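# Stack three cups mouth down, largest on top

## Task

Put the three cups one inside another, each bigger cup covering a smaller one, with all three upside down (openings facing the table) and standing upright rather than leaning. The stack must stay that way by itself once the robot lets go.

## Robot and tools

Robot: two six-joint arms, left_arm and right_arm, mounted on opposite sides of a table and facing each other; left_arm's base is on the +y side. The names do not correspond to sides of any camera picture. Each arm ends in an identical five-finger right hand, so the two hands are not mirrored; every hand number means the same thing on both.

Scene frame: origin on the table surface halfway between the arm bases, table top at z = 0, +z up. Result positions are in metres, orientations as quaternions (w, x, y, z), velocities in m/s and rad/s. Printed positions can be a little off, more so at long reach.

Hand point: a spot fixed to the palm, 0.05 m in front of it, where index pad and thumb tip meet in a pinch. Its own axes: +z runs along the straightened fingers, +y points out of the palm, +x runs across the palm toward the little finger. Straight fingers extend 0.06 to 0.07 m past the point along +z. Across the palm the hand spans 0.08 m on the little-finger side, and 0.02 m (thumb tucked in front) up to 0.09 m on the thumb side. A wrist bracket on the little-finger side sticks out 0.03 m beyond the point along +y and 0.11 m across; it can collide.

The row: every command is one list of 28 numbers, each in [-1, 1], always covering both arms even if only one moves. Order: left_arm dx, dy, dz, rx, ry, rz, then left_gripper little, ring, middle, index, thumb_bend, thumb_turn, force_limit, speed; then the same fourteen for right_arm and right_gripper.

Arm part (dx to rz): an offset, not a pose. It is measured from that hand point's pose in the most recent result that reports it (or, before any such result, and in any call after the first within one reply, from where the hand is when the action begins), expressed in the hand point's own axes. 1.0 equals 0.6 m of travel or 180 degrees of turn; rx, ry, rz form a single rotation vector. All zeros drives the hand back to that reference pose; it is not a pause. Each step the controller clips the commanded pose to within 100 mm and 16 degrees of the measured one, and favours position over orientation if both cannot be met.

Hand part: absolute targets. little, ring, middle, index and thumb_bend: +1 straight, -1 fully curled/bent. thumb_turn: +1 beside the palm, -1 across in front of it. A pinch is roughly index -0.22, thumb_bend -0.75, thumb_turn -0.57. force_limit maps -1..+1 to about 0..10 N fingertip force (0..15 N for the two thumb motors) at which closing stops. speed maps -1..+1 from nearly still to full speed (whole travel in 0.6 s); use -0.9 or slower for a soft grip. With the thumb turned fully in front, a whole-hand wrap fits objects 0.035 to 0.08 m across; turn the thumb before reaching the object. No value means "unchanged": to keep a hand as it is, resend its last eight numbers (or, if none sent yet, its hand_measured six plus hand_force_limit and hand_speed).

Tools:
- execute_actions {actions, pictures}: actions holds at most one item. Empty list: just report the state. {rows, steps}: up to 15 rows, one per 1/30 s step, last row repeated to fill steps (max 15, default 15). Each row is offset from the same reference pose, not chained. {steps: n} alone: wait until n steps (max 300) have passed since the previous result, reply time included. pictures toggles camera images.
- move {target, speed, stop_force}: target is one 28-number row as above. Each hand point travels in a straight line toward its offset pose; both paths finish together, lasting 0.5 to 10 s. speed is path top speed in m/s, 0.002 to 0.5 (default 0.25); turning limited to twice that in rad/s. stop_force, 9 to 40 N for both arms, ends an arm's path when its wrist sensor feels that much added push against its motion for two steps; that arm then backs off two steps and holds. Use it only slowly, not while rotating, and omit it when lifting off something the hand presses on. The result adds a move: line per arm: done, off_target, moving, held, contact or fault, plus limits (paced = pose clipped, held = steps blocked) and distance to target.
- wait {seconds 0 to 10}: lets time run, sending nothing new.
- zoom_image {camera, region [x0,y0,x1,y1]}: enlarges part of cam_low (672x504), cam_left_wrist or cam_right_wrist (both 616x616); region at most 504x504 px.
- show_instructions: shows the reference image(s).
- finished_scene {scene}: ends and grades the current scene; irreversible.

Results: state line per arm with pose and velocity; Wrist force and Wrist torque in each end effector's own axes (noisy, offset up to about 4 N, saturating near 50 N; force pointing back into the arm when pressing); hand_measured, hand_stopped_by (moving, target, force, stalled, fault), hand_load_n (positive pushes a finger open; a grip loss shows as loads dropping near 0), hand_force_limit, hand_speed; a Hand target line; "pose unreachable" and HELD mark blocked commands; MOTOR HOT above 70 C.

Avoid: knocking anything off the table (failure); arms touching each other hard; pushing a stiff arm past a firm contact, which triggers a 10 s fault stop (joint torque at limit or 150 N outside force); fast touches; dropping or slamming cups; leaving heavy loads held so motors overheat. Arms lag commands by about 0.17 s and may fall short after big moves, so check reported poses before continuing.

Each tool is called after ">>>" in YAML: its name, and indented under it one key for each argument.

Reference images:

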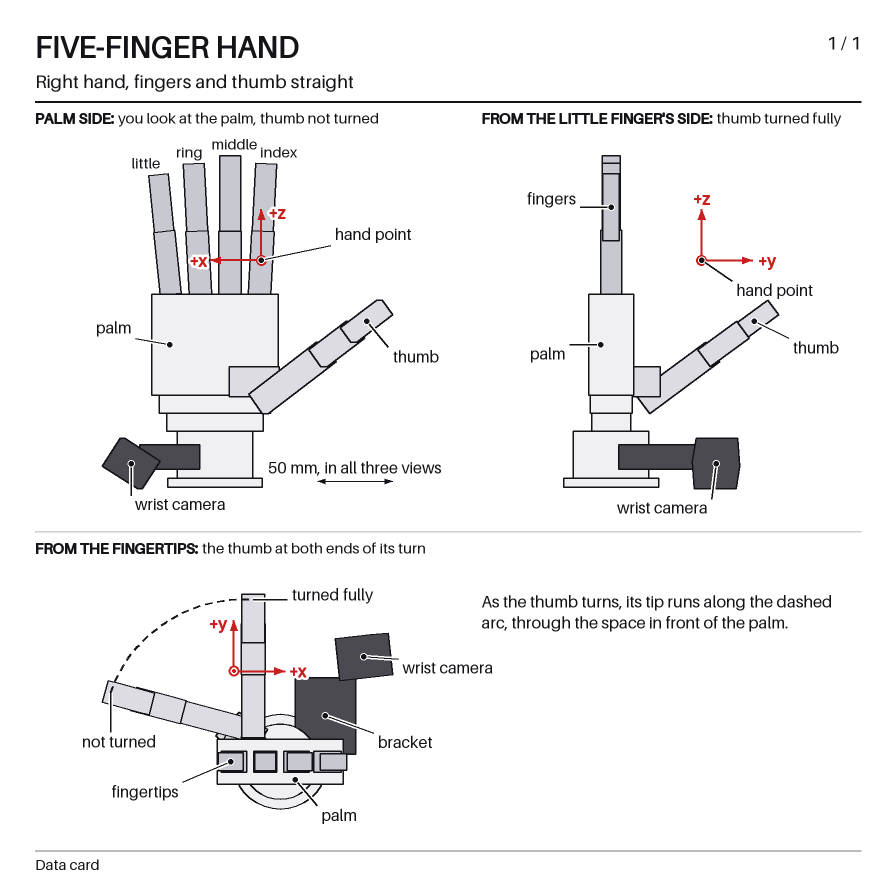

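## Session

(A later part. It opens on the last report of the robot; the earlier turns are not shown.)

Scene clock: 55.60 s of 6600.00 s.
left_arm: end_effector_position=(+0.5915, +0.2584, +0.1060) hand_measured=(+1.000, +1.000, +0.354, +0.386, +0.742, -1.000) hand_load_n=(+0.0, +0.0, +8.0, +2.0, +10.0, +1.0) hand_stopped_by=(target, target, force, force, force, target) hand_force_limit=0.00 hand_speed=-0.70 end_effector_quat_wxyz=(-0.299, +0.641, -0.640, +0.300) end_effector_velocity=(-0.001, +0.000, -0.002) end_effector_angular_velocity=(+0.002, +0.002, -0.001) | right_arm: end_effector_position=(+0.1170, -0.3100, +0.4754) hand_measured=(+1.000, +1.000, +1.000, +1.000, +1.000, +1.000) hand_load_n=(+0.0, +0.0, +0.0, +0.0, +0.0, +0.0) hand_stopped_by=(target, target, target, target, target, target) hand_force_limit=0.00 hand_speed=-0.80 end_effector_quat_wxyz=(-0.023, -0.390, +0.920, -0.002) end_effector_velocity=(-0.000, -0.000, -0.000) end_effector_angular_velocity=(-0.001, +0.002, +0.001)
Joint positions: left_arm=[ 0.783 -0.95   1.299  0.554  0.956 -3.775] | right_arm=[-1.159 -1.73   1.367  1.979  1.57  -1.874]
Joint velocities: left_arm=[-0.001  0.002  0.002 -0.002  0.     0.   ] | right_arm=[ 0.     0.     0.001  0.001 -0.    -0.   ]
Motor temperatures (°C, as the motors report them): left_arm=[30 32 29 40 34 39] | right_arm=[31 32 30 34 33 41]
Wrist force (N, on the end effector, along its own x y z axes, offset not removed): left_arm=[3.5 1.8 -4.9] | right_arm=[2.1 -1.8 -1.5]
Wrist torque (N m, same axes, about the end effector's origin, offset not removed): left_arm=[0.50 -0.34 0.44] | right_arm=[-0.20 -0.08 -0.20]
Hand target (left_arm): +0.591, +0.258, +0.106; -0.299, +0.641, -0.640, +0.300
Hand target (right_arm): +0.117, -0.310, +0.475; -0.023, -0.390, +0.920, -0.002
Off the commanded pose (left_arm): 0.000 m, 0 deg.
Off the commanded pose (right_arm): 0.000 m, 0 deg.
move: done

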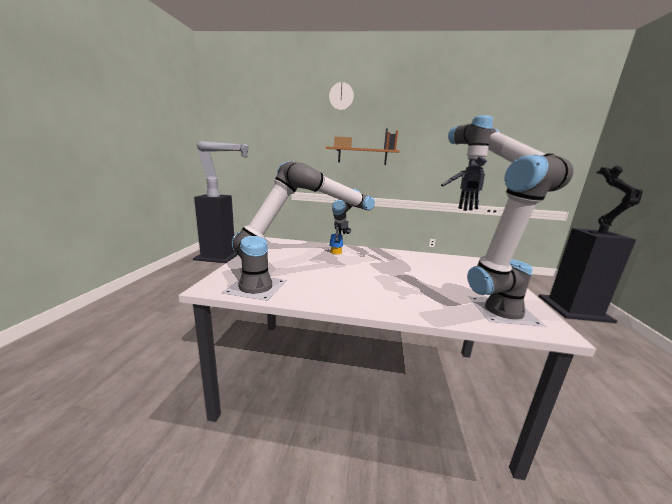

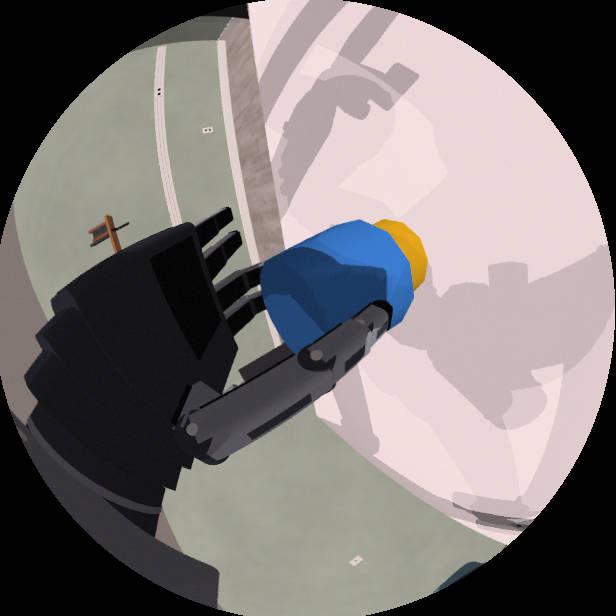

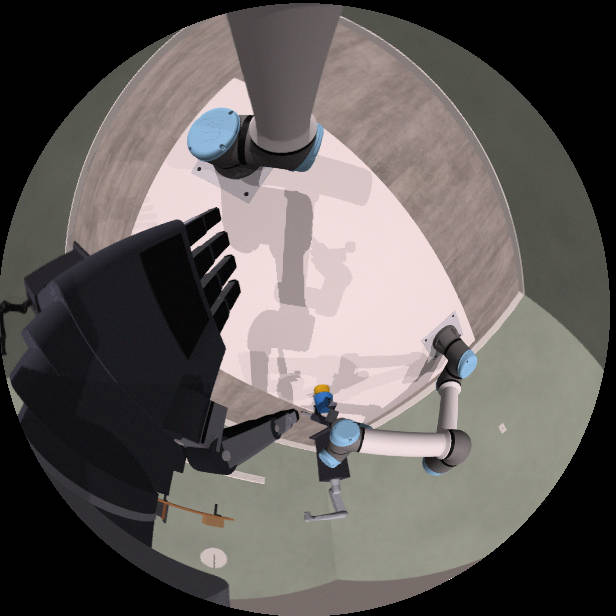

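>>> move:
  target: [0.002,0.0635,0.053,0,0,0,1,1,-0.3,-0.3,0.3,-1,0,-0.7,0,0,0,0,0,0,1,1,1,1,1,1,0,-0.8]
  speed: 0.035
  stop_force: 9

>>> move:
  target: [0,0,0,0,0,0,1,1,0.8,0.8,1,-1,0,0,0,0,0,0,0,0,1,1,1,1,1,1,0,-0.8]

>>> move:
  target: [0,-0.097,-0.092,0,0,0,1,1,0.8,0.8,1,-1,0,0,0,0,0,0,0,0,1,1,1,1,1,1,0,-0.8]
  speed: 0.15

>>> zoom_image:
  camera: "cam_low"
  region: [300,205,380,265]

Scene clock: 59.93 s of 6600.00 s.
left_arm: end_effector_position=(+0.5914, +0.2573, +0.0565) hand_measured=(+1.000, +1.000, +0.354, +0.386, +0.742, -1.000) hand_load_n=(+0.0, +0.0, +8.0, +2.0, +10.0, +1.0) hand_stopped_by=(target, target, force, force, force, target) hand_force_limit=0.00 hand_speed=-0.70 end_effector_quat_wxyz=(-0.299, +0.641, -0.640, +0.300) end_effector_velocity=(+0.000, -0.000, -0.001) end_effector_angular_velocity=(-0.002, -0.001, +0.000) | right_arm: end_effector_position=(+0.1170, -0.3100, +0.4754) hand_measured=(+1.000, +1.000, +1.000, +1.000, +1.000, +1.000) hand_load_n=(+0.0, +0.0, +0.0, +0.0, +0.0, +0.0) hand_stopped_by=(target, target, target, target, target, target) hand_force_limit=0.00 hand_speed=-0.80 end_effector_quat_wxyz=(-0.023, -0.390, +0.920, -0.002) end_effector_velocity=(+0.000, +0.000, -0.000) end_effector_angular_velocity=(-0.001, +0.001, -0.000)
Joint positions: left_arm=[ 0.782 -0.902  1.353  0.451  0.955 -3.776] | right_arm=[-1.159 -1.73   1.367  1.979  1.57  -1.874]
Joint velocities: left_arm=[ 0.     0.001  0.001 -0.003  0.    -0.   ] | right_arm=[-0.     0.001 -0.001  0.     0.     0.   ]
Motor temperatures (°C, as the motors report them): left_arm=[30 32 29 40 34 39] | right_arm=[31 32 30 34 33 41]
Wrist force (N, on the end effector, along its own x y z axes, offset not removed): left_arm=[0.6 0.8 -3.1] | right_arm=[-2.5 -1.0 -4.2]
Wrist torque (N m, same axes, about the end effector's origin, offset not removed): left_arm=[0.24 0.18 0.06] | right_arm=[0.05 0.65 -0.18]
Hand target (left_arm): +0.591, +0.257, +0.056; -0.299, +0.641, -0.640, +0.300
Hand target (right_arm): +0.117, -0.310, +0.475; -0.023, -0.390, +0.920, -0.002
Off the commanded pose (left_arm): 0.000 m, 0 deg.
Off the commanded pose (right_arm): 0.000 m, 0 deg.
move: done

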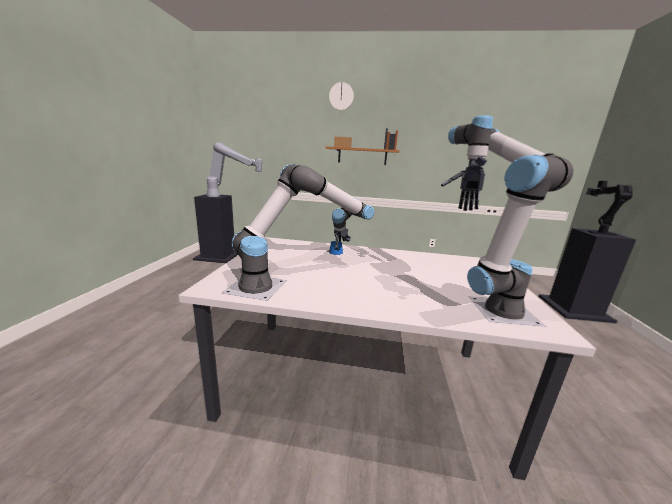

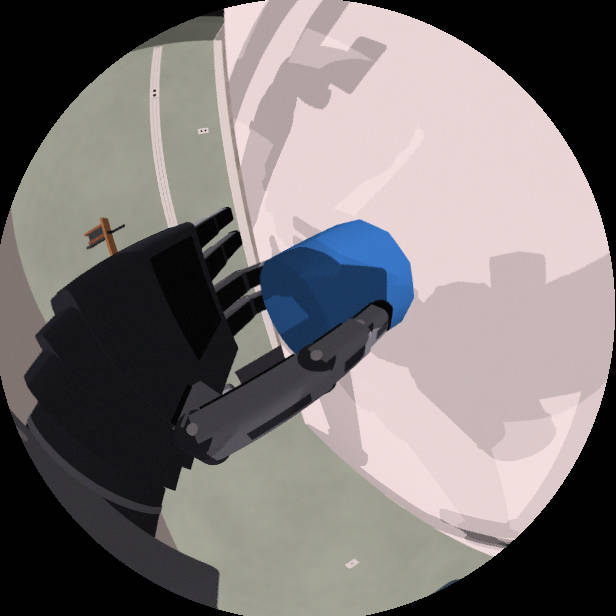

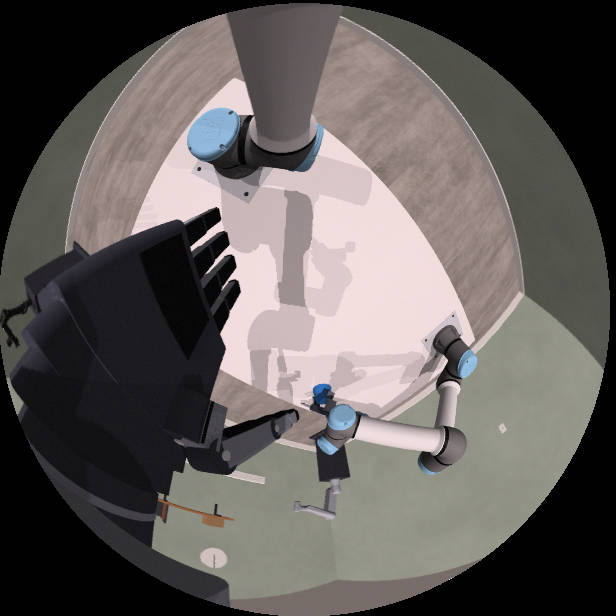

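Scene clock: 60.50 s of 6600.00 s.
left_arm: end_effector_position=(+0.5914, +0.2573, +0.0564) hand_measured=(+1.000, +1.000, +0.800, +0.800, +1.000, -1.000) hand_load_n=(+0.0, +0.0, +0.0, +0.0, +0.0, +0.0) hand_stopped_by=(target, target, target, target, target, target) hand_force_limit=0.00 hand_speed=0.00 end_effector_quat_wxyz=(-0.299, +0.641, -0.640, +0.300) end_effector_velocity=(+0.000, +0.000, +0.000) end_effector_angular_velocity=(-0.000, +0.000, +0.000) | right_arm: end_effector_position=(+0.1170, -0.3100, +0.4754) hand_measured=(+1.000, +1.000, +1.000, +1.000, +1.000, +1.000) hand_load_n=(+0.0, +0.0, +0.0, +0.0, +0.0, +0.0) hand_stopped_by=(target, target, target, target, target, target) hand_force_limit=0.00 hand_speed=-0.80 end_effector_quat_wxyz=(-0.023, -0.390, +0.920, -0.002) end_effector_velocity=(+0.001, +0.000, -0.001) end_effector_angular_velocity=(-0.001, +0.003, +0.000)
Joint positions: left_arm=[ 0.782 -0.902  1.353  0.451  0.955 -3.776] | right_arm=[-1.159 -1.73   1.367  1.979  1.57  -1.874]
Joint velocities: left_arm=[ 0.    -0.    -0.     0.001  0.    -0.   ] | right_arm=[ 0.     0.003  0.    -0.     0.     0.   ]
Motor temperatures (°C, as the motors report them): left_arm=[30 32 29 40 34 39] | right_arm=[31 32 30 34 33 41]
Wrist force (N, on the end effector, along its own x y z axes, offset not removed): left_arm=[2.0 0.6 -3.2] | right_arm=[0.7 -1.6 -1.8]
Wrist torque (N m, same axes, about the end effector's origin, offset not removed): left_arm=[0.16 -0.05 0.26] | right_arm=[-0.15 0.26 0.04]
Hand target (left_arm): +0.591, +0.257, +0.056; -0.299, +0.641, -0.640, +0.300
Hand target (right_arm): +0.117, -0.310, +0.475; -0.023, -0.390, +0.920, -0.002
Off the commanded pose (left_arm): 0.000 m, 0 deg.
Off the commanded pose (right_arm): 0.000 m, 0 deg.
move: done

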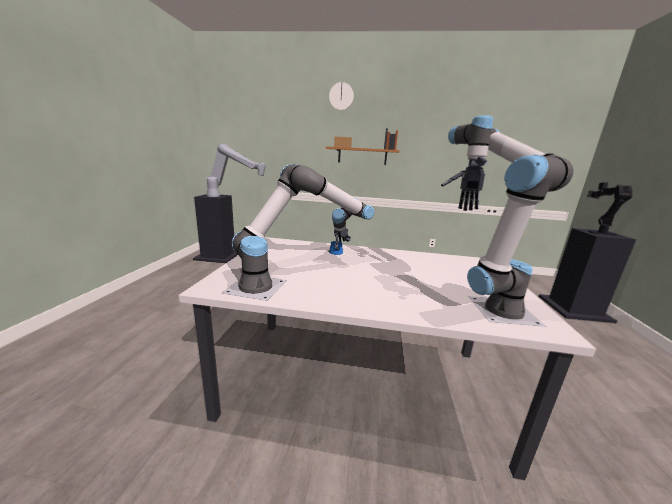

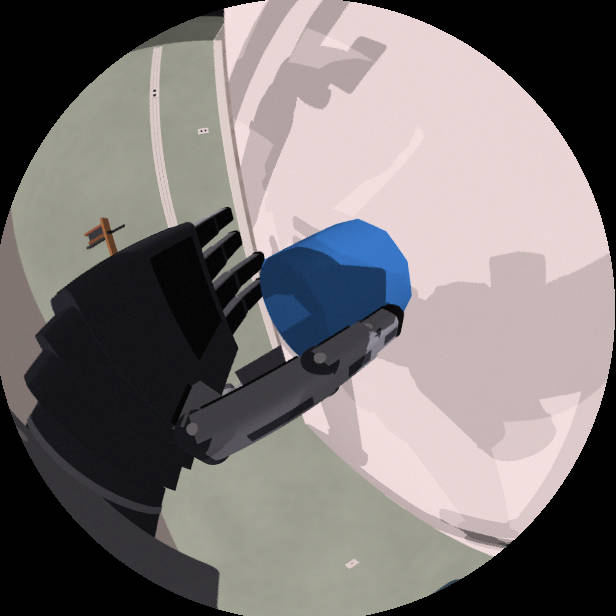

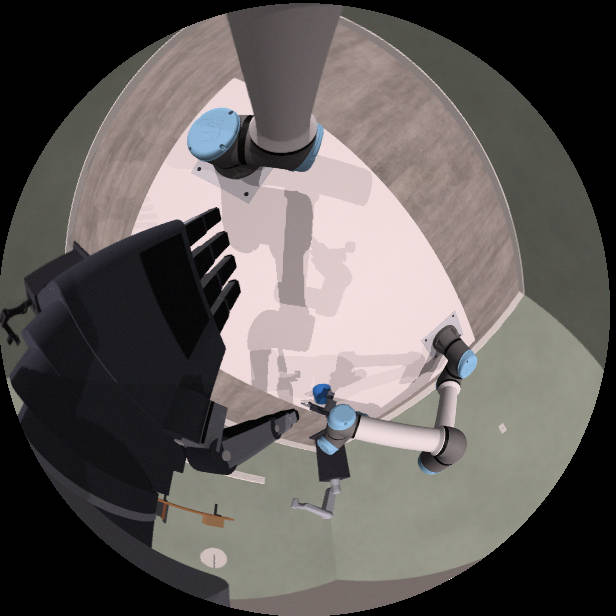

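Scene clock: 61.47 s of 6600.00 s.
left_arm: end_effector_position=(+0.5864, +0.2573, +0.1364) hand_measured=(+1.000, +1.000, +0.800, +0.800, +1.000, -1.000) hand_load_n=(+0.0, +0.0, +0.0, +0.0, +0.0, +0.0) hand_stopped_by=(target, target, target, target, target, target) hand_force_limit=0.00 hand_speed=0.00 end_effector_quat_wxyz=(-0.299, +0.641, -0.640, +0.300) end_effector_velocity=(+0.000, -0.000, +0.002) end_effector_angular_velocity=(-0.001, -0.002, +0.000) | right_arm: end_effector_position=(+0.1170, -0.3100, +0.4754) hand_measured=(+1.000, +1.000, +1.000, +1.000, +1.000, +1.000) hand_load_n=(+0.0, +0.0, +0.0, +0.0, +0.0, +0.0) hand_stopped_by=(target, target, target, target, target, target) hand_force_limit=0.00 hand_speed=-0.80 end_effector_quat_wxyz=(-0.023, -0.390, +0.920, -0.002) end_effector_velocity=(-0.000, -0.000, +0.000) end_effector_angular_velocity=(+0.001, -0.001, -0.000)
Joint positions: left_arm=[ 0.775 -0.981  1.269  0.619  0.951 -3.783] | right_arm=[-1.159 -1.73   1.367  1.979  1.57  -1.874]
Joint velocities: left_arm=[-0.    -0.002 -0.002  0.002 -0.001 -0.   ] | right_arm=[-0.    -0.001  0.    -0.001 -0.     0.   ]
Motor temperatures (°C, as the motors report them): left_arm=[30 32 29 40 34 39] | right_arm=[31 32 30 34 33 41]
Wrist force (N, on the end effector, along its own x y z axes, offset not removed): left_arm=[1.5 3.5 -0.5] | right_arm=[3.9 -1.3 2.3]
Wrist torque (N m, same axes, about the end effector's origin, offset not removed): left_arm=[0.48 -0.12 0.20] | right_arm=[-0.48 -0.72 0.23]
Hand target (left_arm): +0.586, +0.257, +0.137; -0.299, +0.641, -0.640, +0.300
Hand target (right_arm): +0.117, -0.310, +0.475; -0.023, -0.390, +0.920, -0.002
Off the commanded pose (left_arm): 0.000 m, 0 deg.
Off the commanded pose (right_arm): 0.000 m, 0 deg.
move: done

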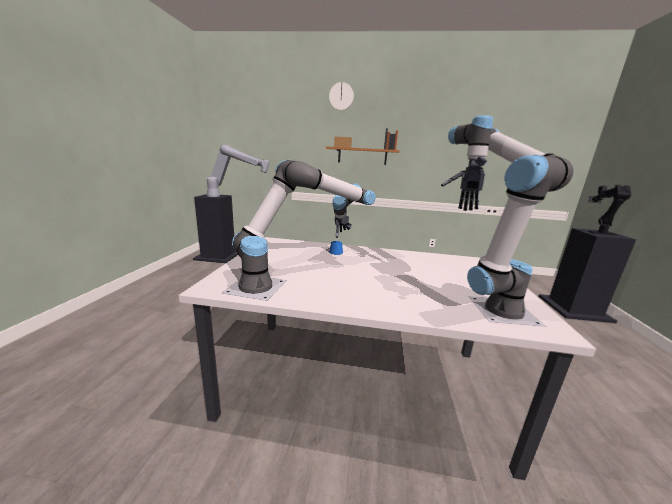

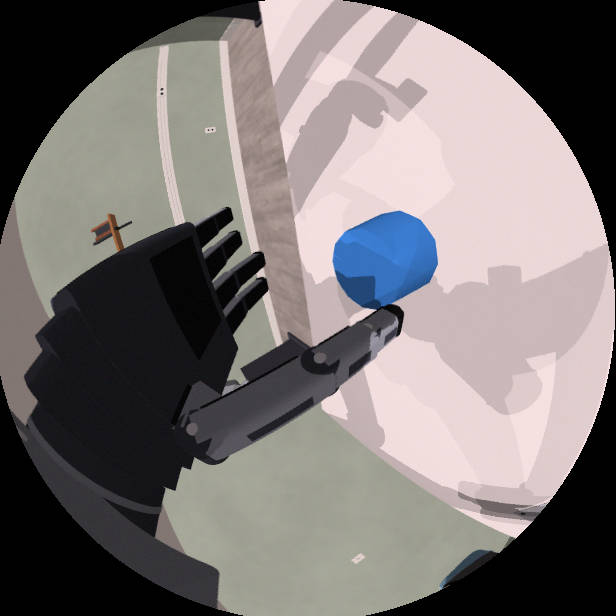

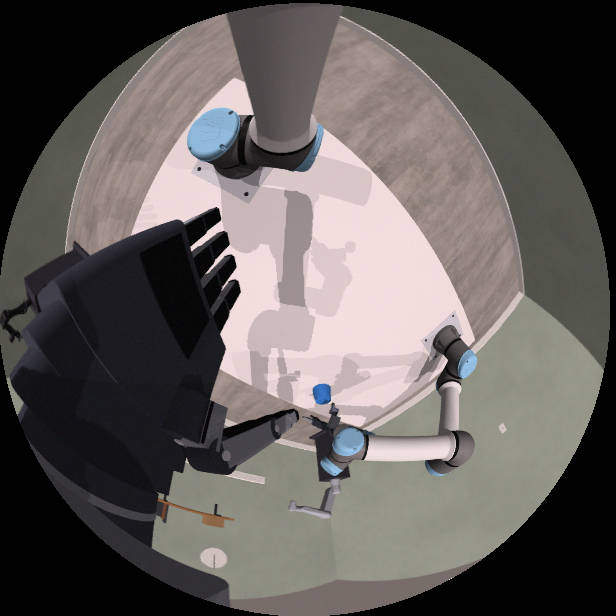

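Region (300, 205, 380, 265) of cam_low's 672x504 image, scaled by 6.300, with more detail than that image has; it fills the top 378 rows of this view, and the rest is white.

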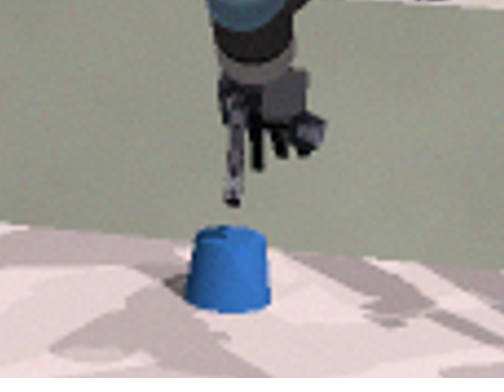

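>>> finished_scene:
  scene: 1

The scene is finished: the task was done.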